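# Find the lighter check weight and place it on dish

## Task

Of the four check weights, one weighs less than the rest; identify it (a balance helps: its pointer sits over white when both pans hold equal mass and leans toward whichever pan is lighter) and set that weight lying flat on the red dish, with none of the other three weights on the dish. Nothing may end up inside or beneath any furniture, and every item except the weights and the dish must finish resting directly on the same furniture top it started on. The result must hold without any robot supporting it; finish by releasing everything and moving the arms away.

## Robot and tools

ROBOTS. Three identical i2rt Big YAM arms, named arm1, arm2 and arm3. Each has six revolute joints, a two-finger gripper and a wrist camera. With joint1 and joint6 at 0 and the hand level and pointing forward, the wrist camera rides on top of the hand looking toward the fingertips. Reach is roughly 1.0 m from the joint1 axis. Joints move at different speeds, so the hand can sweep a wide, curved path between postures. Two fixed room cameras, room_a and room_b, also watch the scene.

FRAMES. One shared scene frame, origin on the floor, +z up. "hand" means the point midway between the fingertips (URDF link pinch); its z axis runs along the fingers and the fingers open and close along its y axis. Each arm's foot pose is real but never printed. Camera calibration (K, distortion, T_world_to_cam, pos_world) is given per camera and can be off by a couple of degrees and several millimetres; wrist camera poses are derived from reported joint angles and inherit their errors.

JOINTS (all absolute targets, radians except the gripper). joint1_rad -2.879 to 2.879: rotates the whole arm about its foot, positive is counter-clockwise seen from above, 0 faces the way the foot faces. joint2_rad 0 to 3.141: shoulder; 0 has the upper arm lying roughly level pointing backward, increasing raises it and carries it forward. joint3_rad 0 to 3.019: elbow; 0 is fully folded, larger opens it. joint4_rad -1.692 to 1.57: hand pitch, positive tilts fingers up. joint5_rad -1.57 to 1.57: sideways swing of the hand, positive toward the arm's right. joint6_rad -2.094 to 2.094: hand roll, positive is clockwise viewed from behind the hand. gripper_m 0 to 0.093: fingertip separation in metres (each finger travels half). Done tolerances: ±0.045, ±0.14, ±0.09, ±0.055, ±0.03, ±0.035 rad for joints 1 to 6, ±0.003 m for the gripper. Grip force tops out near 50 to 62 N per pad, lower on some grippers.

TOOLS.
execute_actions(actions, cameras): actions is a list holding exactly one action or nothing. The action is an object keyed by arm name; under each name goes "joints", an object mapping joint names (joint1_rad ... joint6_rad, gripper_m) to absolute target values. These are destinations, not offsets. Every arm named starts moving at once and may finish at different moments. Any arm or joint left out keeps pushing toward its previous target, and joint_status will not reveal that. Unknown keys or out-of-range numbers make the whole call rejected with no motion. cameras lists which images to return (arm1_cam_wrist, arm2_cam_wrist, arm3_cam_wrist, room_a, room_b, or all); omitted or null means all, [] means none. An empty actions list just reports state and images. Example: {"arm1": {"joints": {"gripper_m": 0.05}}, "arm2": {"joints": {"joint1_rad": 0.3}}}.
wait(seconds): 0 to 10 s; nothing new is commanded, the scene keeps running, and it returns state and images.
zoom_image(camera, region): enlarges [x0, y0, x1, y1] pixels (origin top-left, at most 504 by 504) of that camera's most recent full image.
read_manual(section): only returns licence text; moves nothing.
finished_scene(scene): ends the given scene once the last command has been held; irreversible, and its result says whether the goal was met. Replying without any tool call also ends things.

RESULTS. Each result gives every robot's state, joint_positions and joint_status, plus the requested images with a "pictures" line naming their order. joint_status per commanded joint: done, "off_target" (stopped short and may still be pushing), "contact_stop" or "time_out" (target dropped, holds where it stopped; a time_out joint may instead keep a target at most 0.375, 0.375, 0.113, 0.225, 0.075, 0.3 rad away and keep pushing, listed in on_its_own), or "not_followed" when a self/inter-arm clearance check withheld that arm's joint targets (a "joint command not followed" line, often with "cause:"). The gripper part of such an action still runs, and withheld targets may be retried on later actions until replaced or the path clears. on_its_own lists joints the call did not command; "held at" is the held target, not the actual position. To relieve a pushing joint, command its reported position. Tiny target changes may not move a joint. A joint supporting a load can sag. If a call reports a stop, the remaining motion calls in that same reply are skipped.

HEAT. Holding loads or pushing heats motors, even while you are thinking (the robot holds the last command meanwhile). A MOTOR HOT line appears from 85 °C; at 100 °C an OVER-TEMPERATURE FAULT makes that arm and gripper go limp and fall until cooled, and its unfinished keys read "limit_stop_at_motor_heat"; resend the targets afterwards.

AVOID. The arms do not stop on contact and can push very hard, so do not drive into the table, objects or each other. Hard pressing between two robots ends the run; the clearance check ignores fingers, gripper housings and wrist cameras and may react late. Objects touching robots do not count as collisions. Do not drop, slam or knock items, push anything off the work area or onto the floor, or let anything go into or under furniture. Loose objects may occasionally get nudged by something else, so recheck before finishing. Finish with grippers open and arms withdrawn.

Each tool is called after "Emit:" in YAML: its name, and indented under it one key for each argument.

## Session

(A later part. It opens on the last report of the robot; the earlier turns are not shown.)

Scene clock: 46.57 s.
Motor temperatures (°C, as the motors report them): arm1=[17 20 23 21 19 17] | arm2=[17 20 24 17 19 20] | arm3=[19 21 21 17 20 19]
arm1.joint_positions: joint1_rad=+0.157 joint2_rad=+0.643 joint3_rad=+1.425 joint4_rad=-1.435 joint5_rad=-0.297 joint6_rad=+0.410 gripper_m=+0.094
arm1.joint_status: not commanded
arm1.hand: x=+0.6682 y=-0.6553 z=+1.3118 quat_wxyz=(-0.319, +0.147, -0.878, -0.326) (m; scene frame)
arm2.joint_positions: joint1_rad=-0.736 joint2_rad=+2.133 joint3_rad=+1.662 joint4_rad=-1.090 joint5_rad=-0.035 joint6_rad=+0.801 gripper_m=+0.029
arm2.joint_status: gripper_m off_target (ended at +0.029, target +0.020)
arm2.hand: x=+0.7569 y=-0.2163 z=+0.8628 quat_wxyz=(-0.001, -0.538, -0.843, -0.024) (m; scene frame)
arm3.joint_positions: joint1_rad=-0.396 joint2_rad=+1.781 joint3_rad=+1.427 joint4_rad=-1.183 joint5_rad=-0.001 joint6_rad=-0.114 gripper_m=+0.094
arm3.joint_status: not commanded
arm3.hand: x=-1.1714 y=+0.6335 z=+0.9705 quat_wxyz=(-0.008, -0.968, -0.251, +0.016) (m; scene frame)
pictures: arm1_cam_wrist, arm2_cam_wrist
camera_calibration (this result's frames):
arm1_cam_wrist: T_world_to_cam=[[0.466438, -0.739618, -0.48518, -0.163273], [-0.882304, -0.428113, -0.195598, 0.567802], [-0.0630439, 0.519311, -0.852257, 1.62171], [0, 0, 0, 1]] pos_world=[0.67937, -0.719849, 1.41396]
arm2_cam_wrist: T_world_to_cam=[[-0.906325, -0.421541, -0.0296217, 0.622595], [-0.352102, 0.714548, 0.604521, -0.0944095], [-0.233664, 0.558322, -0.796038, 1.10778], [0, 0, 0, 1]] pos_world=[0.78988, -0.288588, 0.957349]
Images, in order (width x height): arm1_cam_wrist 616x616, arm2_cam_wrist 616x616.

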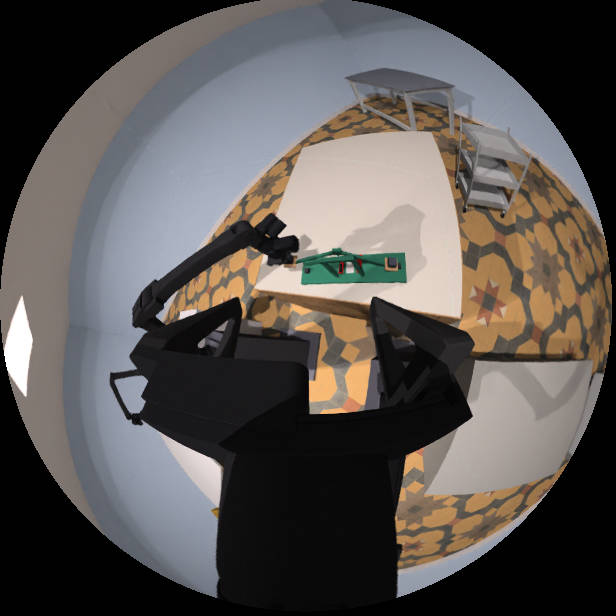

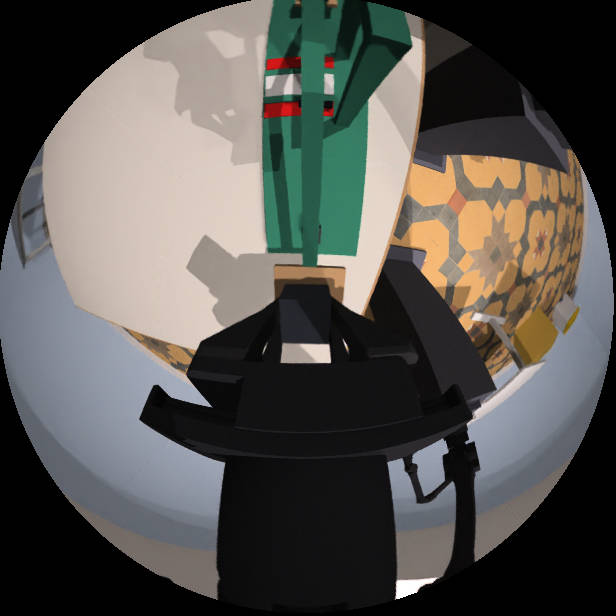

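Emit:
execute_actions:
  actions:
    - {"arm2": {"joints": {"joint1_rad": 1.966, "joint2_rad": 2.01, "joint3_rad": 1.735, "joint5_rad": 0.003, "joint6_rad": -0.01}}, "arm3": {"joints": {"joint1_rad": 0.88, "joint6_rad": 0.015}}}

Scene clock: 56.43 s.
Motor temperatures (°C, as the motors report them): arm1=[17 20 23 21 19 17] | arm2=[17 21 24 17 19 20] | arm3=[19 21 22 17 20 19]
arm1.joint_positions: joint1_rad=+0.157 joint2_rad=+0.643 joint3_rad=+1.425 joint4_rad=-1.435 joint5_rad=-0.297 joint6_rad=+0.410 gripper_m=+0.094
arm1.joint_status: not commanded
arm1.hand: x=+0.6682 y=-0.6553 z=+1.3118 quat_wxyz=(-0.319, +0.147, -0.878, -0.326) (m; scene frame)
arm2.joint_positions: joint1_rad=+1.972 joint2_rad=+2.021 joint3_rad=+1.713 joint4_rad=-1.074 joint5_rad=+0.001 joint6_rad=-0.002 gripper_m=+0.030
arm2.joint_status: all done
arm2.hand: x=-0.3069 y=+0.4412 z=+0.9504 quat_wxyz=(-0.042, +0.923, -0.372, -0.086) (m; scene frame)
arm3.joint_positions: joint1_rad=+0.886 joint2_rad=+1.787 joint3_rad=+1.427 joint4_rad=-1.183 joint5_rad=-0.001 joint6_rad=-0.001 gripper_m=+0.094
arm3.joint_status: all done
arm3.hand: x=-0.6228 y=+0.3075 z=+0.9730 quat_wxyz=(-0.015, -0.669, -0.743, +0.011) (m; scene frame)
pictures: arm1_cam_wrist, arm2_cam_wrist, arm3_cam_wrist, room_a, room_b
camera_calibration (this result's frames):
arm1_cam_wrist: T_world_to_cam=[[0.466438, -0.739618, -0.48518, -0.163273], [-0.882304, -0.428113, -0.195598, 0.567802], [-0.0630439, 0.519311, -0.852257, 1.62171], [0, 0, 0, 1]] pos_world=[0.67937, -0.719849, 1.41396]
arm2_cam_wrist: T_world_to_cam=[[0.6948, 0.718749, 0.0255567, -0.125934], [0.644458, -0.637972, 0.421504, 0.0847954], [0.31926, -0.276391, -0.906466, 1.20481], [0, 0, 0, 1]] pos_world=[-0.351795, 0.47761, 1.05959]
arm3_cam_wrist: T_world_to_cam=[[-0.995758, -0.0888537, -0.0238931, -0.567375], [-0.0874871, 0.833911, 0.544921, -0.832843], [-0.0284935, 0.5447, -0.838147, 0.755725], [0, 0, 0, 1]] pos_world=[-0.616298, 0.232461, 1.07369]
Images, in order (width x height): arm1_cam_wrist 616x616, arm2_cam_wrist 616x616, arm3_cam_wrist 616x616, room_a 672x504, room_b 672x504.

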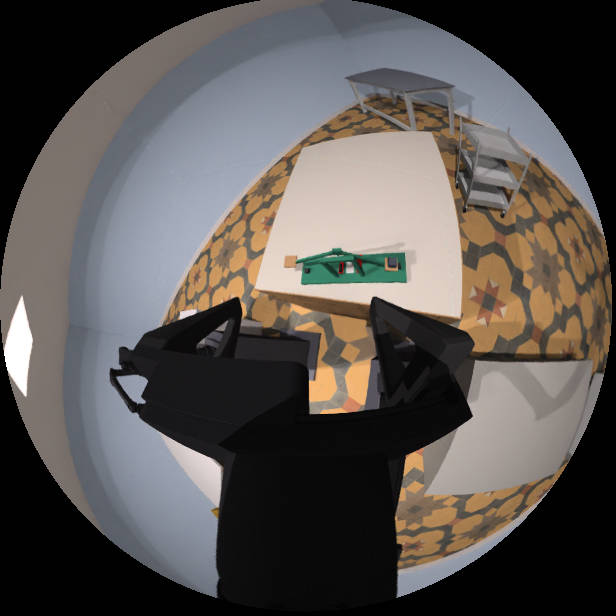

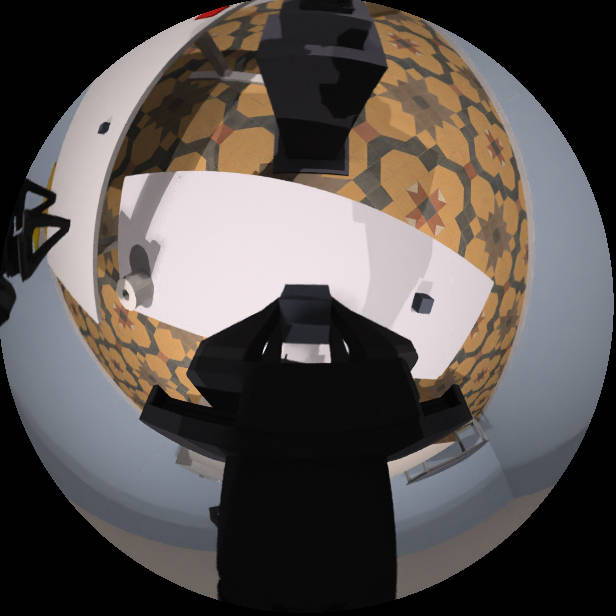

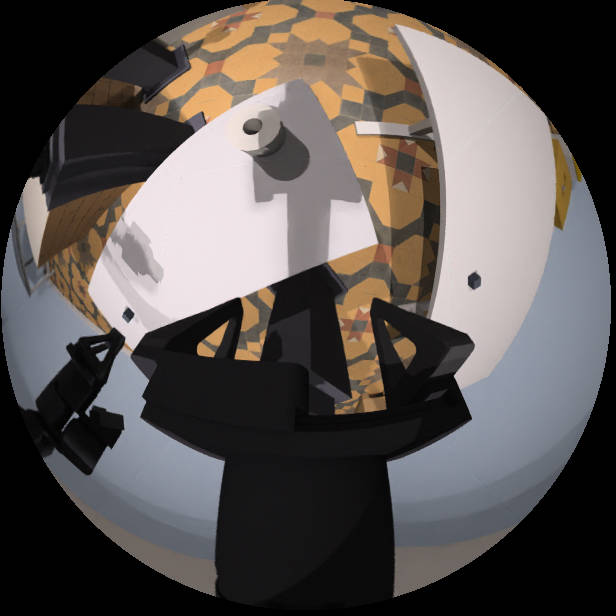

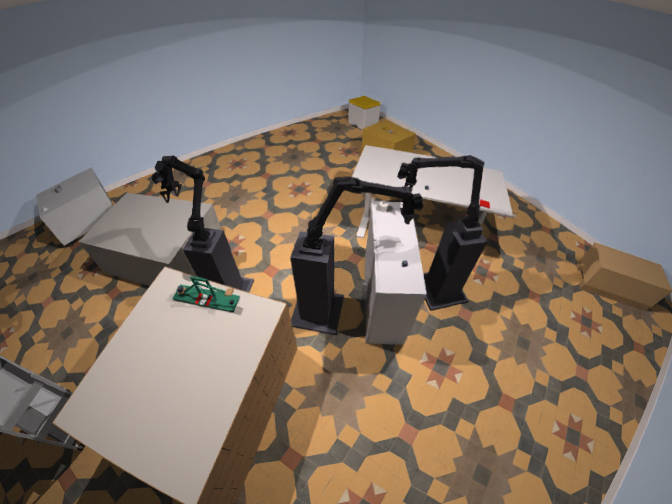

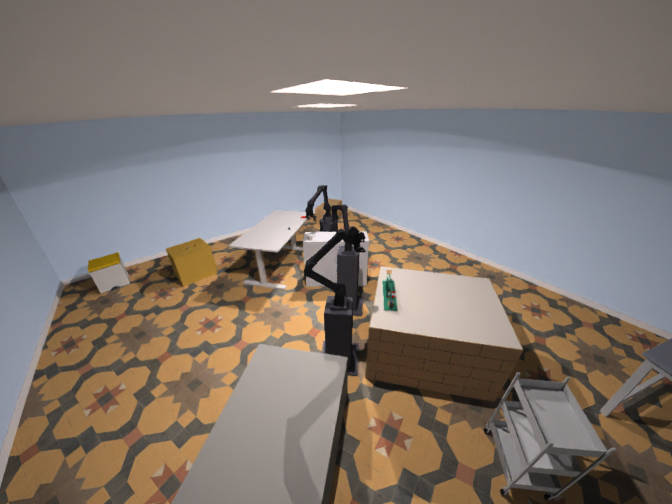

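Emit:
zoom_image:
  camera: "arm2_cam_wrist"
  region: [398, 278, 448, 328]

Emit:
zoom_image:
  camera: "arm2_cam_wrist"
  region: [100, 160, 240, 330]

Emit:
zoom_image:
  camera: "arm3_cam_wrist"
  region: [210, 60, 400, 280]

Region (398, 278, 448, 328) of arm2_cam_wrist's 616x616 image, scaled by 10.080, with more detail than that image has.

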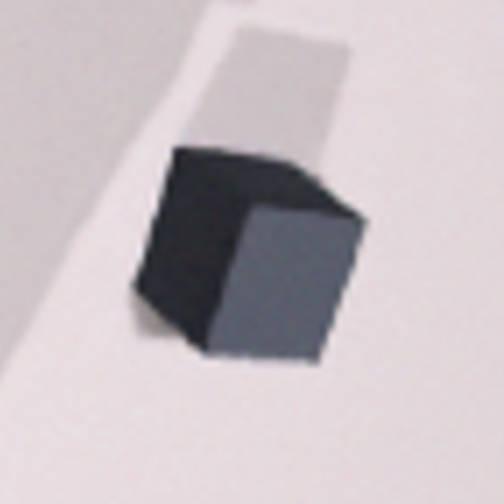

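Region (100, 160, 240, 330) of arm2_cam_wrist's 616x616 image, scaled by 2.965, with more detail than that image has; it fills the left 415 columns of this view, and the rest is white.

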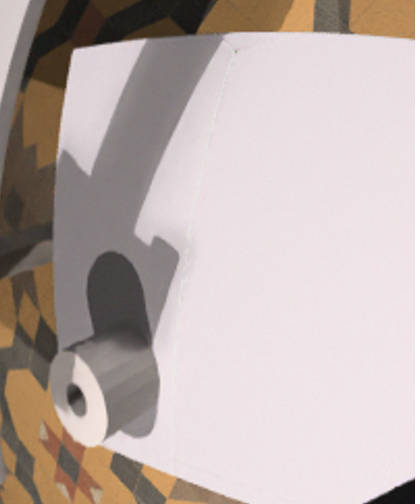

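Region (210, 60, 400, 280) of arm3_cam_wrist's 616x616 image, scaled by 2.291, with more detail than that image has; it fills the left 435 columns of this view, and the rest is white.

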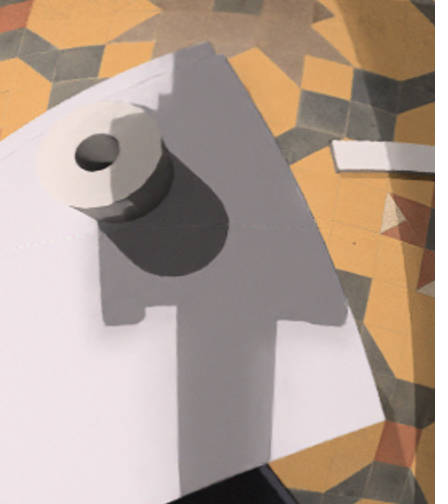

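Emit:
execute_actions:
  actions:
    - {"arm2": {"joints": {"joint2_rad": 2.12, "joint3_rad": 1.499, "joint4_rad": -0.701}}}
  cameras: ["arm2_cam_wrist", "arm3_cam_wrist", "room_a"]

Scene clock: 61.50 s.
Motor temperatures (°C, as the motors report them): arm1=[17 20 23 21 19 17] | arm2=[17 21 25 17 19 20] | arm3=[19 21 22 17 20 19]
arm1.joint_positions: joint1_rad=+0.157 joint2_rad=+0.643 joint3_rad=+1.425 joint4_rad=-1.435 joint5_rad=-0.297 joint6_rad=+0.410 gripper_m=+0.094
arm1.joint_status: not commanded
arm1.hand: x=+0.6682 y=-0.6553 z=+1.3118 quat_wxyz=(-0.319, +0.147, -0.878, -0.326) (m; scene frame)
arm2.joint_positions: joint1_rad=+1.972 joint2_rad=+2.143 joint3_rad=+1.473 joint4_rad=-0.715 joint5_rad=+0.001 joint6_rad=-0.002 gripper_m=+0.030
arm2.joint_status: all done
arm2.hand: x=-0.2849 y=+0.4224 z=+0.7988 quat_wxyz=(-0.041, +0.924, -0.372, -0.084) (m; scene frame)
arm3.joint_positions: joint1_rad=+0.886 joint2_rad=+1.787 joint3_rad=+1.427 joint4_rad=-1.183 joint5_rad=-0.001 joint6_rad=-0.001 gripper_m=+0.094
arm3.joint_status: not commanded
arm3.hand: x=-0.6228 y=+0.3075 z=+0.9730 quat_wxyz=(-0.015, -0.669, -0.743, +0.011) (m; scene frame)
pictures: arm2_cam_wrist, arm3_cam_wrist, room_a
camera_calibration (this result's frames):
arm2_cam_wrist: T_world_to_cam=[[0.69477, 0.718777, 0.0255546, -0.123892], [0.643507, -0.637098, 0.424269, 0.119596], [0.321236, -0.278325, -0.905175, 1.05554], [0, 0, 0, 1]] pos_world=[-0.329961, 0.459028, 0.907873]
arm3_cam_wrist: T_world_to_cam=[[-0.995758, -0.0888537, -0.0238931, -0.567375], [-0.0874871, 0.833911, 0.544921, -0.832843], [-0.0284935, 0.5447, -0.838147, 0.755725], [0, 0, 0, 1]] pos_world=[-0.616298, 0.232461, 1.07369]
Images, in order (width x height): arm2_cam_wrist 616x616, arm3_cam_wrist 616x616, room_a 672x504.

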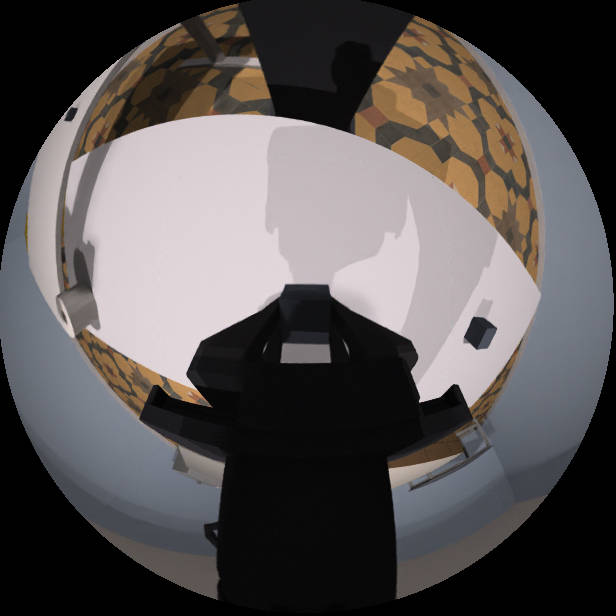

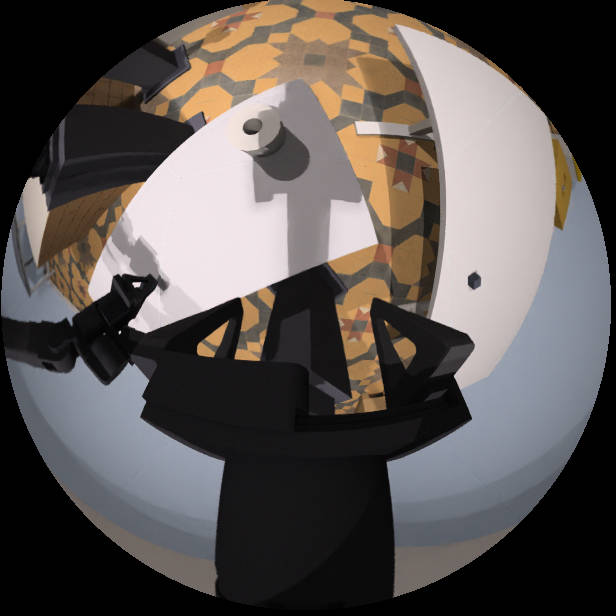

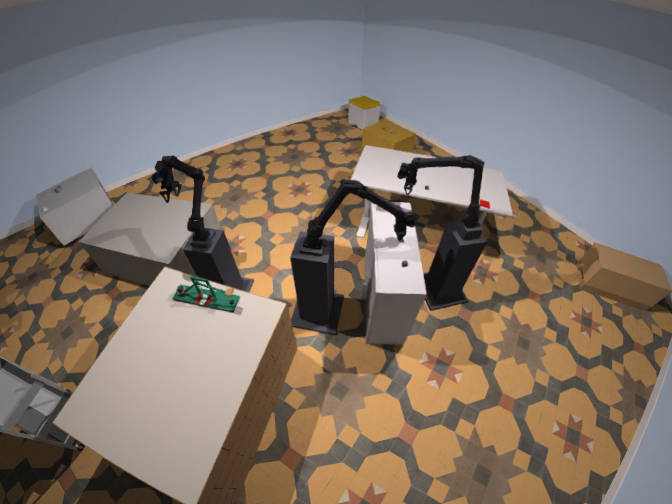

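Emit:
zoom_image:
  camera: "arm2_cam_wrist"
  region: [450, 295, 510, 355]

Emit:
zoom_image:
  camera: "arm3_cam_wrist"
  region: [105, 250, 195, 330]

Emit:
zoom_image:
  camera: "room_a"
  region: [370, 205, 435, 275]

Region (450, 295, 510, 355) of arm2_cam_wrist's 616x616 image, scaled by 8.400, with more detail than that image has.

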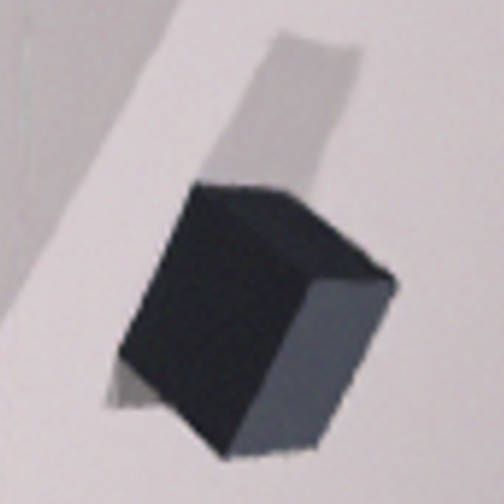

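Region (105, 250, 195, 330) of arm3_cam_wrist's 616x616 image, scaled by 5.600, with more detail than that image has.

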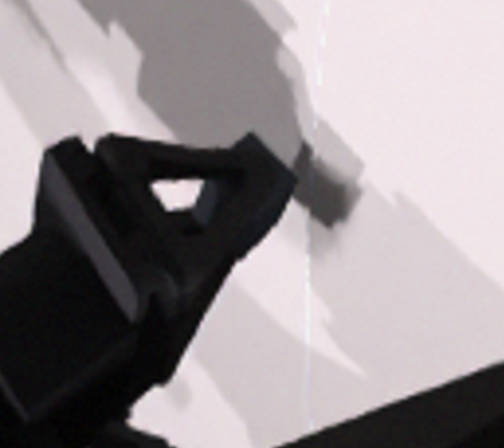

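Region (370, 205, 435, 275) of room_a's 672x504 image, scaled by 7.200, with more detail than that image has; it fills the left 468 columns of this view, and the rest is white.

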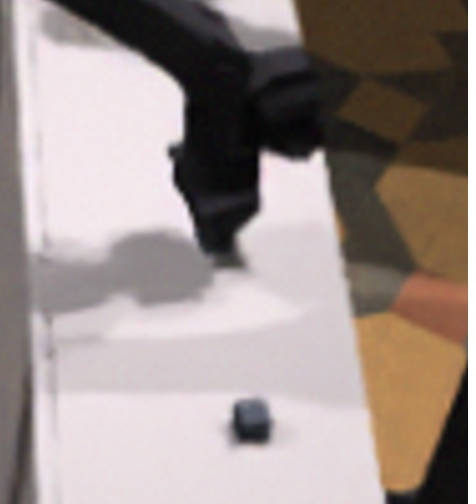

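Emit:
zoom_image:
  camera: "arm2_cam_wrist"
  region: [50, 135, 110, 195]

Emit:
zoom_image:
  camera: "arm2_cam_wrist"
  region: [505, 265, 565, 325]

Emit:
zoom_image:
  camera: "arm2_cam_wrist"
  region: [245, 255, 385, 375]

Region (50, 135, 110, 195) of arm2_cam_wrist's 616x616 image, scaled by 8.400, with more detail than that image has.

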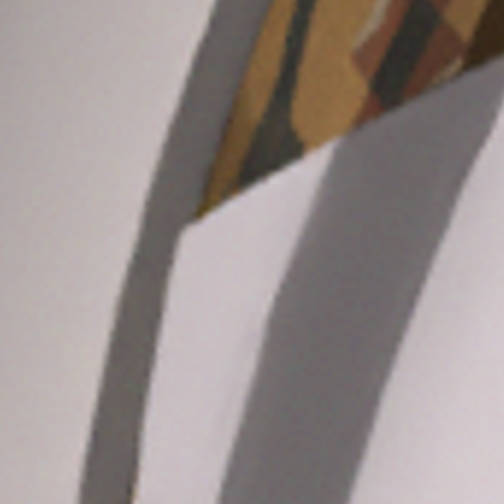

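Region (505, 265, 565, 325) of arm2_cam_wrist's 616x616 image, scaled by 8.400, with more detail than that image has.

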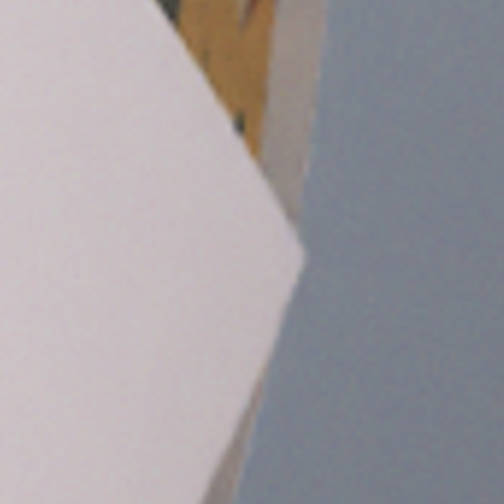

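Region (245, 255, 385, 375) of arm2_cam_wrist's 616x616 image, scaled by 3.600, with more detail than that image has; it fills the top 432 rows of this view, and the rest is white.

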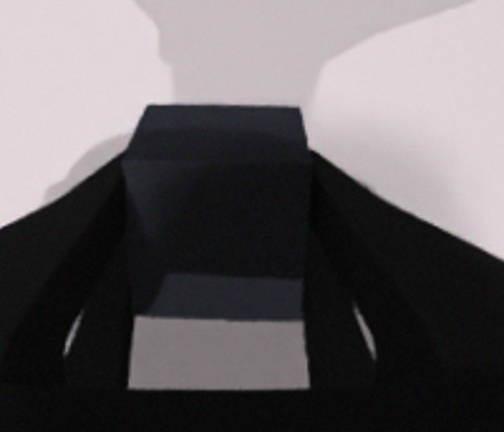

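Emit:
execute_actions:
  actions:
    - {"arm2": {"joints": {"joint2_rad": 2.138, "joint3_rad": 1.412, "joint4_rad": -0.62}}}
  cameras: ["arm2_cam_wrist", "arm3_cam_wrist", "room_a"]

Scene clock: 68.10 s.
Motor temperatures (°C, as the motors report them): arm1=[17 20 23 21 19 17] | arm2=[17 21 25 17 19 20] | arm3=[19 21 22 17 20 19]
arm1.joint_positions: joint1_rad=+0.157 joint2_rad=+0.643 joint3_rad=+1.425 joint4_rad=-1.435 joint5_rad=-0.297 joint6_rad=+0.410 gripper_m=+0.094
arm1.joint_status: not commanded
arm1.hand: x=+0.6682 y=-0.6553 z=+1.3118 quat_wxyz=(-0.319, +0.147, -0.878, -0.326) (m; scene frame)
arm2.joint_positions: joint1_rad=+1.972 joint2_rad=+2.143 joint3_rad=+1.405 joint4_rad=-0.632 joint5_rad=+0.001 joint6_rad=-0.002 gripper_m=+0.030
arm2.joint_status: all done
arm2.hand: x=-0.2753 y=+0.4135 z=+0.7799 quat_wxyz=(-0.044, +0.923, -0.372, -0.091) (m; scene frame)
arm3.joint_positions: joint1_rad=+0.886 joint2_rad=+1.787 joint3_rad=+1.427 joint4_rad=-1.183 joint5_rad=-0.001 joint6_rad=-0.001 gripper_m=+0.094
arm3.joint_status: not commanded
arm3.hand: x=-0.6228 y=+0.3075 z=+0.9730 quat_wxyz=(-0.015, -0.669, -0.743, +0.011) (m; scene frame)
pictures: arm2_cam_wrist, arm3_cam_wrist, room_a
camera_calibration (this result's frames):
arm2_cam_wrist: T_world_to_cam=[[0.694963, 0.718578, 0.0259374, -0.123856], [0.647929, -0.641462, 0.410748, 0.12938], [0.311792, -0.268649, -0.91138, 1.03105], [0, 0, 0, 1]] pos_world=[-0.319226, 0.448982, 0.889746]
arm3_cam_wrist: T_world_to_cam=[[-0.995758, -0.0888537, -0.0238931, -0.567375], [-0.0874871, 0.833911, 0.544921, -0.832843], [-0.0284935, 0.5447, -0.838147, 0.755725], [0, 0, 0, 1]] pos_world=[-0.616298, 0.232461, 1.07369]
Images, in order (width x height): arm2_cam_wrist 616x616, arm3_cam_wrist 616x616, room_a 672x504.

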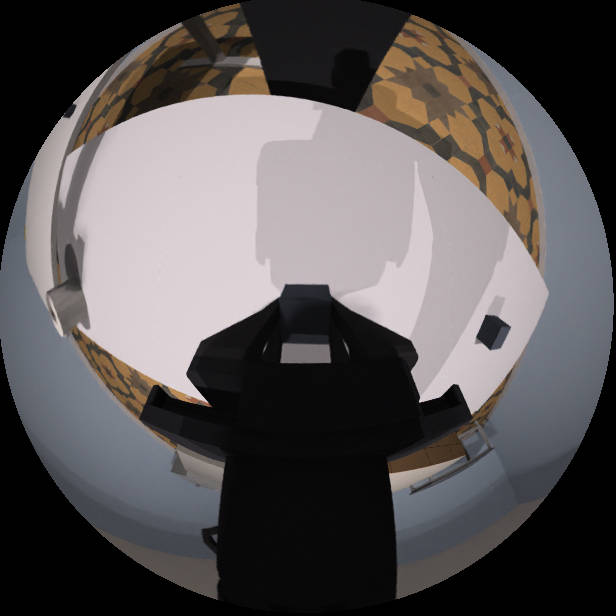

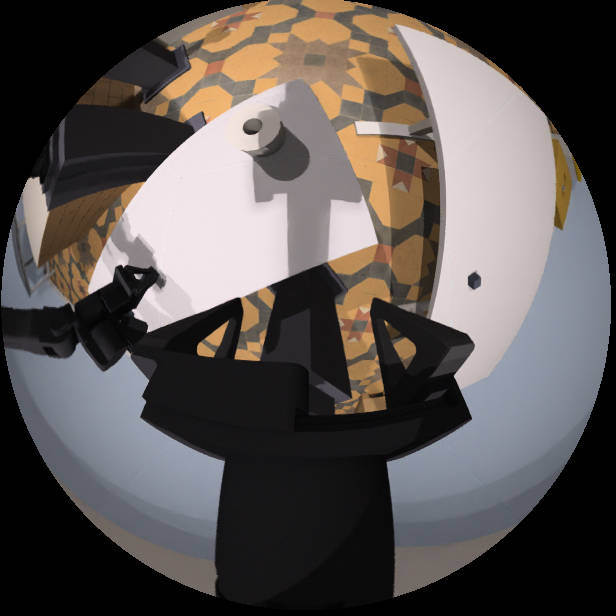

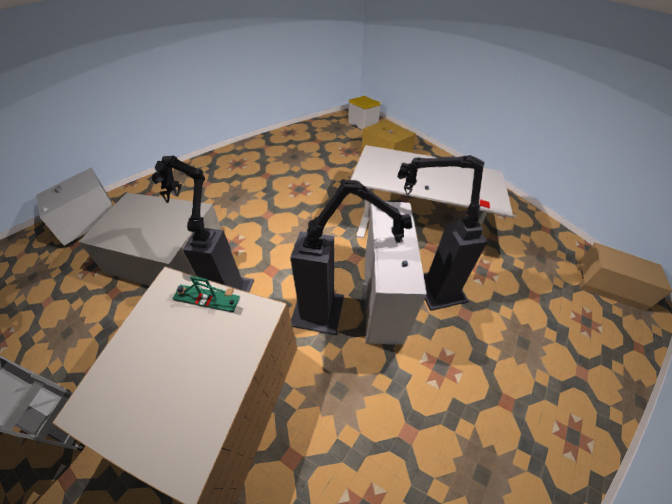

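Emit:
zoom_image:
  camera: "arm3_cam_wrist"
  region: [125, 250, 185, 305]

Emit:
zoom_image:
  camera: "arm2_cam_wrist"
  region: [245, 255, 385, 375]

Emit:
zoom_image:
  camera: "room_a"
  region: [380, 220, 425, 270]

Region (125, 250, 185, 305) of arm3_cam_wrist's 616x616 image, scaled by 8.400, with more detail than that image has; it fills the top 462 rows of this view, and the rest is white.

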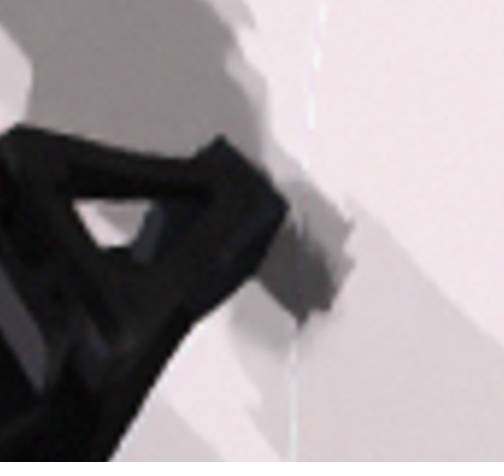

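Region (245, 255, 385, 375) of arm2_cam_wrist's 616x616 image, scaled by 3.600, with more detail than that image has; it fills the top 432 rows of this view, and the rest is white.

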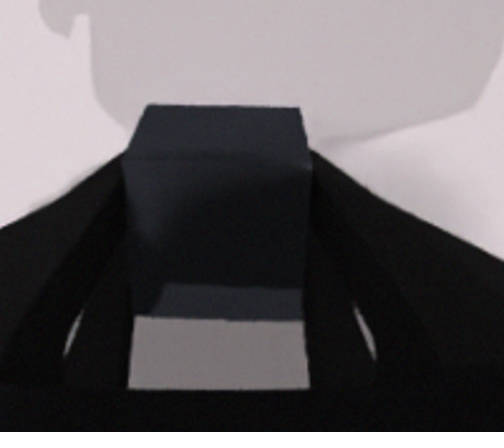

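Region (380, 220, 425, 270) of room_a's 672x504 image, scaled by 10.080, with more detail than that image has; it fills the left 454 columns of this view, and the rest is white.

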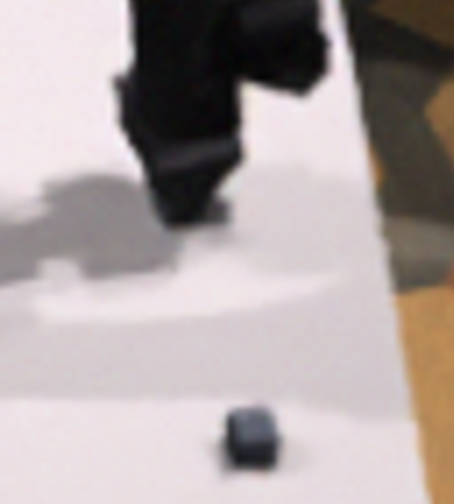

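Emit:
zoom_image:
  camera: "arm2_cam_wrist"
  region: [462, 295, 522, 355]

Emit:
zoom_image:
  camera: "arm2_cam_wrist"
  region: [40, 125, 100, 185]

Region (462, 295, 522, 355) of arm2_cam_wrist's 616x616 image, scaled by 8.400, with more detail than that image has.

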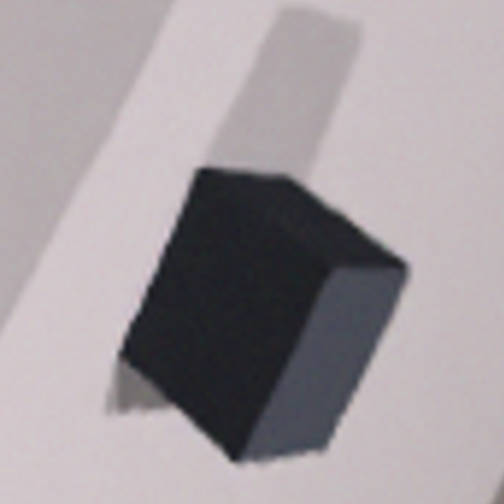

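Region (40, 125, 100, 185) of arm2_cam_wrist's 616x616 image, scaled by 8.400, with more detail than that image has.

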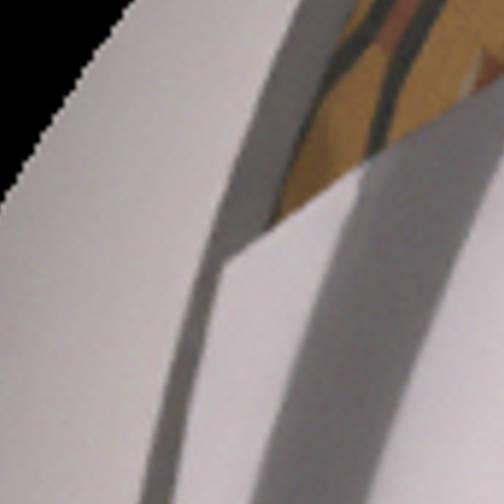

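Emit:
execute_actions:
  actions:
    - {"arm2": {"joints": {"gripper_m": 0.093, "joint2_rad": 1.97}}}
  cameras: ["arm2_cam_wrist", "arm3_cam_wrist", "room_a"]

Scene clock: 71.03 s.
Motor temperatures (°C, as the motors report them): arm1=[17 20 23 21 19 17] | arm2=[17 21 25 17 19 20] | arm3=[19 21 22 17 20 19]
arm1.joint_positions: joint1_rad=+0.157 joint2_rad=+0.643 joint3_rad=+1.425 joint4_rad=-1.435 joint5_rad=-0.297 joint6_rad=+0.410 gripper_m=+0.094
arm1.joint_status: not commanded
arm1.hand: x=+0.6682 y=-0.6553 z=+1.3118 quat_wxyz=(-0.319, +0.147, -0.878, -0.326) (m; scene frame)
arm2.joint_positions: joint1_rad=+1.972 joint2_rad=+1.951 joint3_rad=+1.402 joint4_rad=-0.628 joint5_rad=+0.001 joint6_rad=-0.002 gripper_m=+0.093
arm2.joint_status: all done
arm2.hand: x=-0.2975 y=+0.4331 z=+0.8962 quat_wxyz=(-0.080, +0.910, -0.366, -0.179) (m; scene frame)
arm3.joint_positions: joint1_rad=+0.886 joint2_rad=+1.787 joint3_rad=+1.427 joint4_rad=-1.183 joint5_rad=-0.001 joint6_rad=-0.001 gripper_m=+0.094
arm3.joint_status: not commanded
arm3.hand: x=-0.6228 y=+0.3075 z=+0.9730 quat_wxyz=(-0.015, -0.669, -0.743, +0.011) (m; scene frame)
pictures: arm2_cam_wrist, arm3_cam_wrist, room_a
camera_calibration (this result's frames):
arm2_cam_wrist: T_world_to_cam=[[0.696875, 0.71673, 0.0257672, -0.123959], [0.69386, -0.682857, 0.228612, 0.303405], [0.181449, -0.141435, -0.973176, 1.11084], [0, 0, 0, 1]] pos_world=[-0.325697, 0.453139, 1.01487]
arm3_cam_wrist: T_world_to_cam=[[-0.995758, -0.0888537, -0.0238931, -0.567375], [-0.0874871, 0.833911, 0.544921, -0.832843], [-0.0284935, 0.5447, -0.838147, 0.755725], [0, 0, 0, 1]] pos_world=[-0.616298, 0.232461, 1.07369]
Images, in order (width x height): arm2_cam_wrist 616x616, arm3_cam_wrist 616x616, room_a 672x504.

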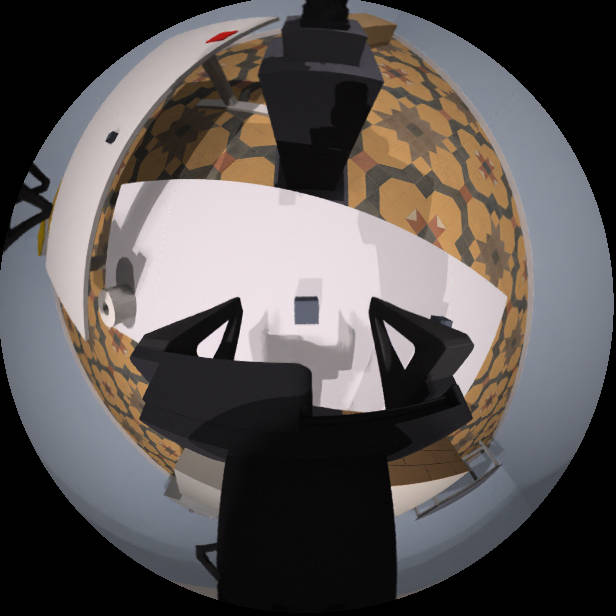

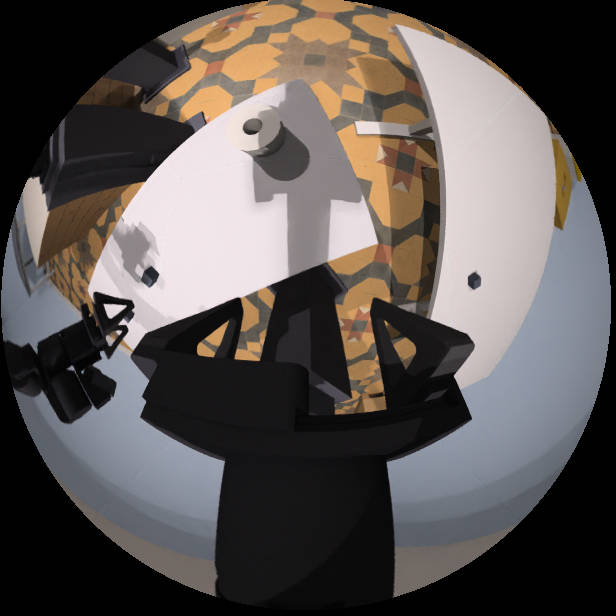

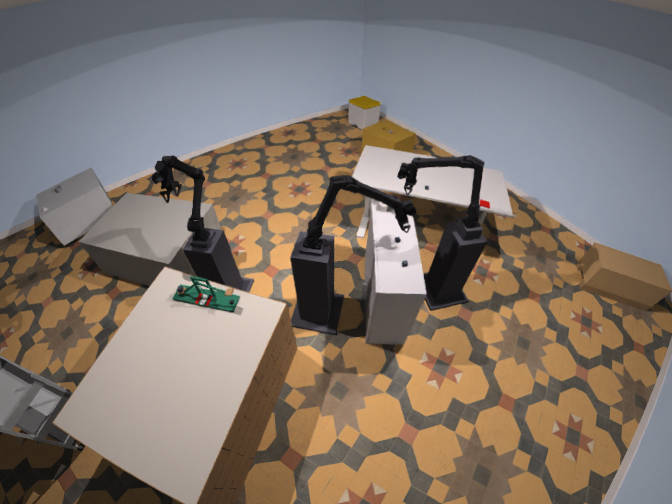

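Emit:
zoom_image:
  camera: "arm3_cam_wrist"
  region: [125, 250, 175, 300]

Region (125, 250, 175, 300) of arm3_cam_wrist's 616x616 image, scaled by 10.080, with more detail than that image has.

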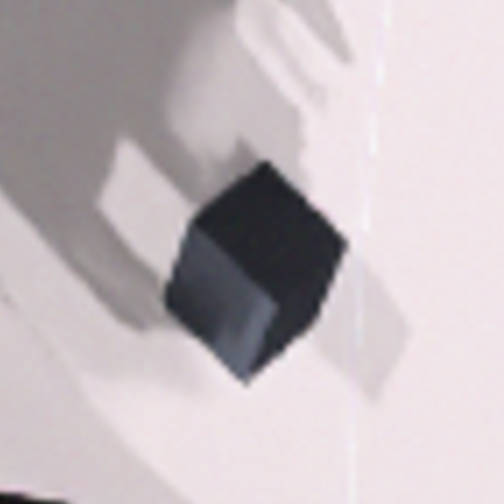

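Emit:
execute_actions:
  actions:
    - {"arm2": {"joints": {"joint1_rad": 1.15, "joint2_rad": 1.6, "joint4_rad": -1.0}}, "arm3": {"joints": {"joint1_rad": 1.521, "joint2_rad": 2.205, "joint3_rad": 1.789, "joint4_rad": -1.107, "joint6_rad": -0.07}}}
  cameras: ["arm2_cam_wrist", "arm3_cam_wrist", "room_a"]

Scene clock: 75.27 s.
Motor temperatures (°C, as the motors report them): arm1=[17 20 23 21 19 17] | arm2=[17 21 25 17 19 20] | arm3=[19 22 23 17 20 19]
arm1.joint_positions: joint1_rad=+0.157 joint2_rad=+0.643 joint3_rad=+1.425 joint4_rad=-1.435 joint5_rad=-0.297 joint6_rad=+0.410 gripper_m=+0.094
arm1.joint_status: not commanded
arm1.hand: x=+0.6682 y=-0.6553 z=+1.3118 quat_wxyz=(-0.319, +0.147, -0.878, -0.326) (m; scene frame)
arm2.joint_positions: joint1_rad=+1.148 joint2_rad=+1.586 joint3_rad=+1.400 joint4_rad=-0.991 joint5_rad=+0.005 joint6_rad=-0.003 gripper_m=+0.093
arm2.joint_status: all done
arm2.hand: x=+0.1786 y=+0.5468 z=+1.0807 quat_wxyz=(-0.148, +0.686, -0.699, -0.136) (m; scene frame)
arm3.joint_positions: joint1_rad=+1.511 joint2_rad=+2.215 joint3_rad=+1.755 joint4_rad=-1.112 joint5_rad=-0.001 joint6_rad=-0.057 gripper_m=+0.094
arm3.joint_status: all done
arm3.hand: x=-0.2476 y=+0.3555 z=+0.8459 quat_wxyz=(-0.004, -0.382, -0.924, +0.003) (m; scene frame)
pictures: arm2_cam_wrist, arm3_cam_wrist, room_a
camera_calibration (this result's frames):
arm2_cam_wrist: T_world_to_cam=[[0.999357, -0.0262097, 0.0244762, -0.188374], [-0.03096, -0.975, 0.220036, 0.307], [0.0180972, -0.220652, -0.975185, 1.29469], [0, 0, 0, 1]] pos_world=[0.174327, 0.580064, 1.19962]
arm3_cam_wrist: T_world_to_cam=[[-0.718017, -0.695833, -0.0163965, 0.0857131], [-0.579323, 0.584404, 0.568205, -0.823649], [-0.385793, 0.417479, -0.822724, 0.57745], [0, 0, 0, 1]] pos_world=[-0.192839, 0.299912, 0.944489]
Images, in order (width x height): arm2_cam_wrist 616x616, arm3_cam_wrist 616x616, room_a 672x504.

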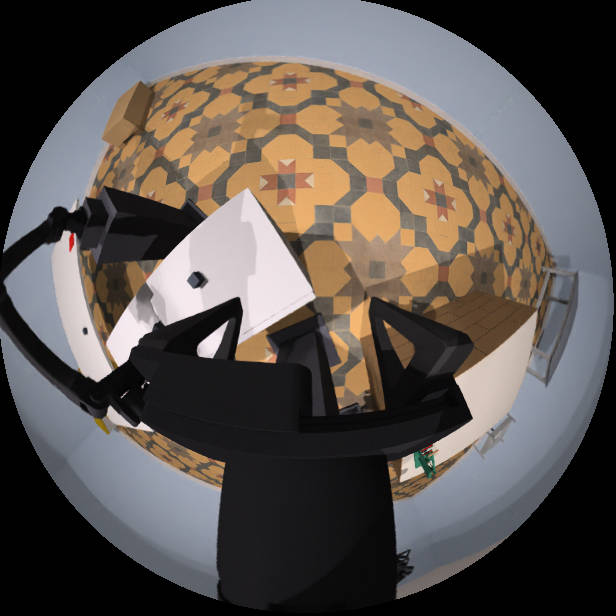

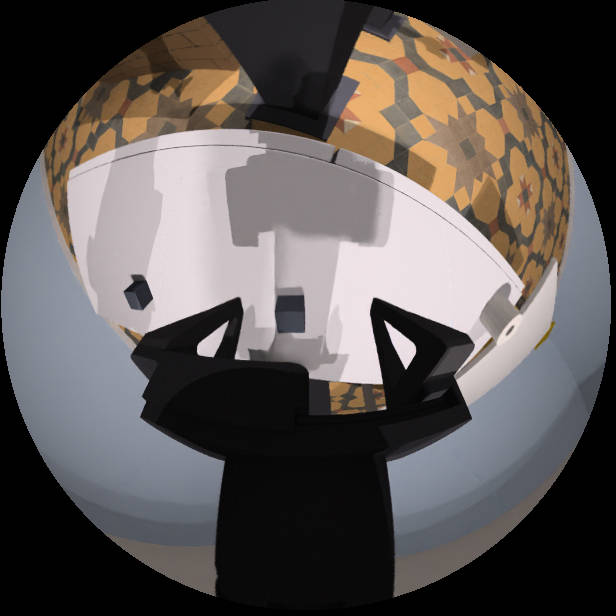

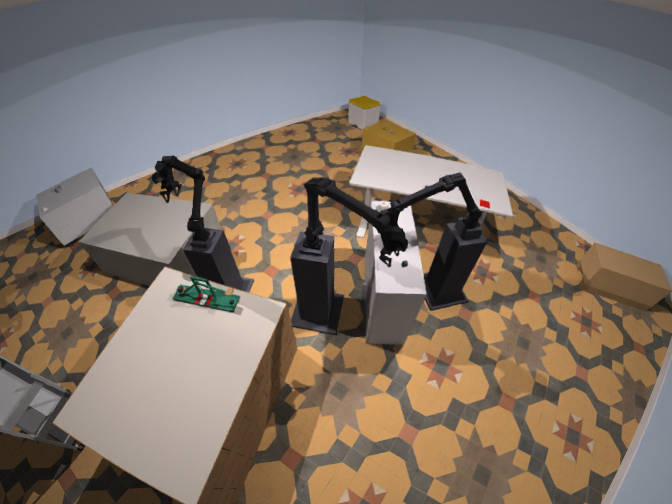

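Emit:
zoom_image:
  camera: "arm3_cam_wrist"
  region: [255, 275, 325, 345]

Region (255, 275, 325, 345) of arm3_cam_wrist's 616x616 image, scaled by 7.200, with more detail than that image has.

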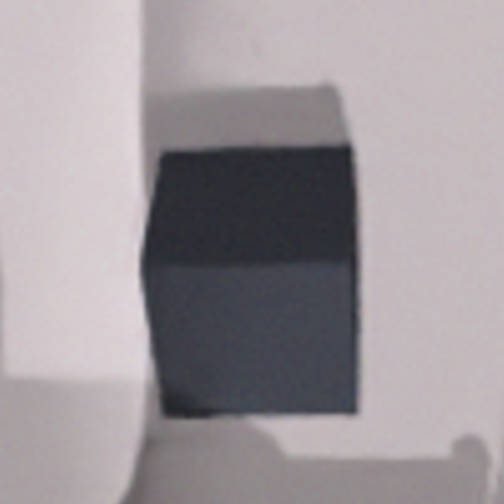

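Emit:
execute_actions:
  actions:
    - {"arm3": {"joints": {"joint1_rad": 1.546, "joint3_rad": 1.563, "joint4_rad": -0.937}}}
  cameras: ["arm3_cam_wrist", "room_a"]

Scene clock: 80.60 s.
Motor temperatures (°C, as the motors report them): arm1=[17 20 23 21 19 17] | arm2=[17 21 25 17 19 20] | arm3=[19 22 23 17 20 19]
arm1.joint_positions: joint1_rad=+0.157 joint2_rad=+0.643 joint3_rad=+1.425 joint4_rad=-1.435 joint5_rad=-0.297 joint6_rad=+0.410 gripper_m=+0.094
arm1.joint_status: not commanded
arm1.hand: x=+0.6682 y=-0.6553 z=+1.3118 quat_wxyz=(-0.319, +0.147, -0.878, -0.326) (m; scene frame)
arm2.joint_positions: joint1_rad=+1.148 joint2_rad=+1.586 joint3_rad=+1.400 joint4_rad=-0.991 joint5_rad=+0.005 joint6_rad=-0.003 gripper_m=+0.093
arm2.joint_status: not commanded
arm2.hand: x=+0.1786 y=+0.5468 z=+1.0807 quat_wxyz=(-0.148, +0.686, -0.699, -0.136) (m; scene frame)
arm3.joint_positions: joint1_rad=+1.542 joint2_rad=+2.202 joint3_rad=+1.551 joint4_rad=-0.954 joint5_rad=-0.001 joint6_rad=-0.057 gripper_m=+0.094
arm3.joint_status: all done
arm3.hand: x=-0.2673 y=+0.4051 z=+0.7869 quat_wxyz=(+0.012, -0.367, -0.930, -0.004) (m; scene frame)
pictures: arm3_cam_wrist, room_a
camera_calibration (this result's frames):
arm3_cam_wrist: T_world_to_cam=[[-0.696401, -0.717441, -0.0174273, 0.12047], [-0.583272, 0.551685, 0.596186, -0.840246], [-0.418114, 0.42535, -0.802657, 0.472956], [0, 0, 0, 1]] pos_world=[-0.208447, 0.348809, 0.882664]
Images, in order (width x height): arm3_cam_wrist 616x616, room_a 672x504.

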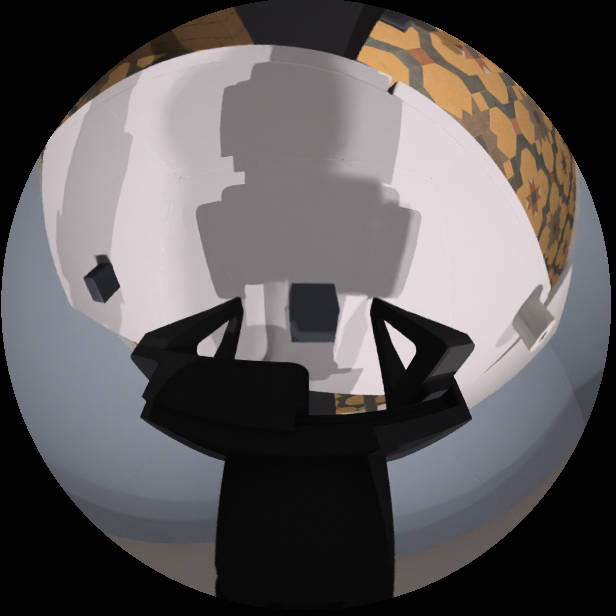

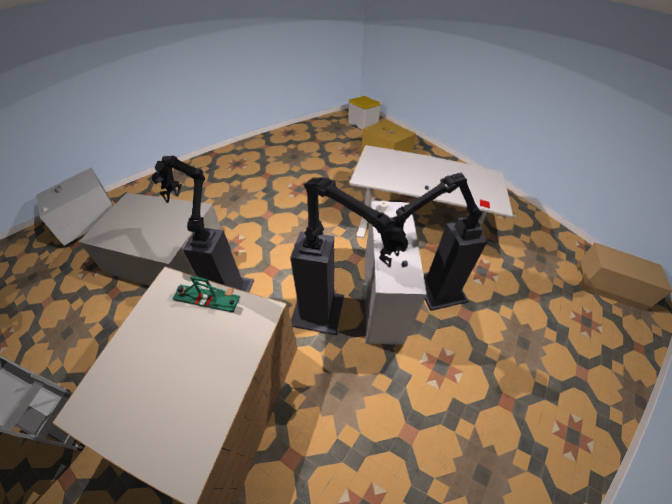

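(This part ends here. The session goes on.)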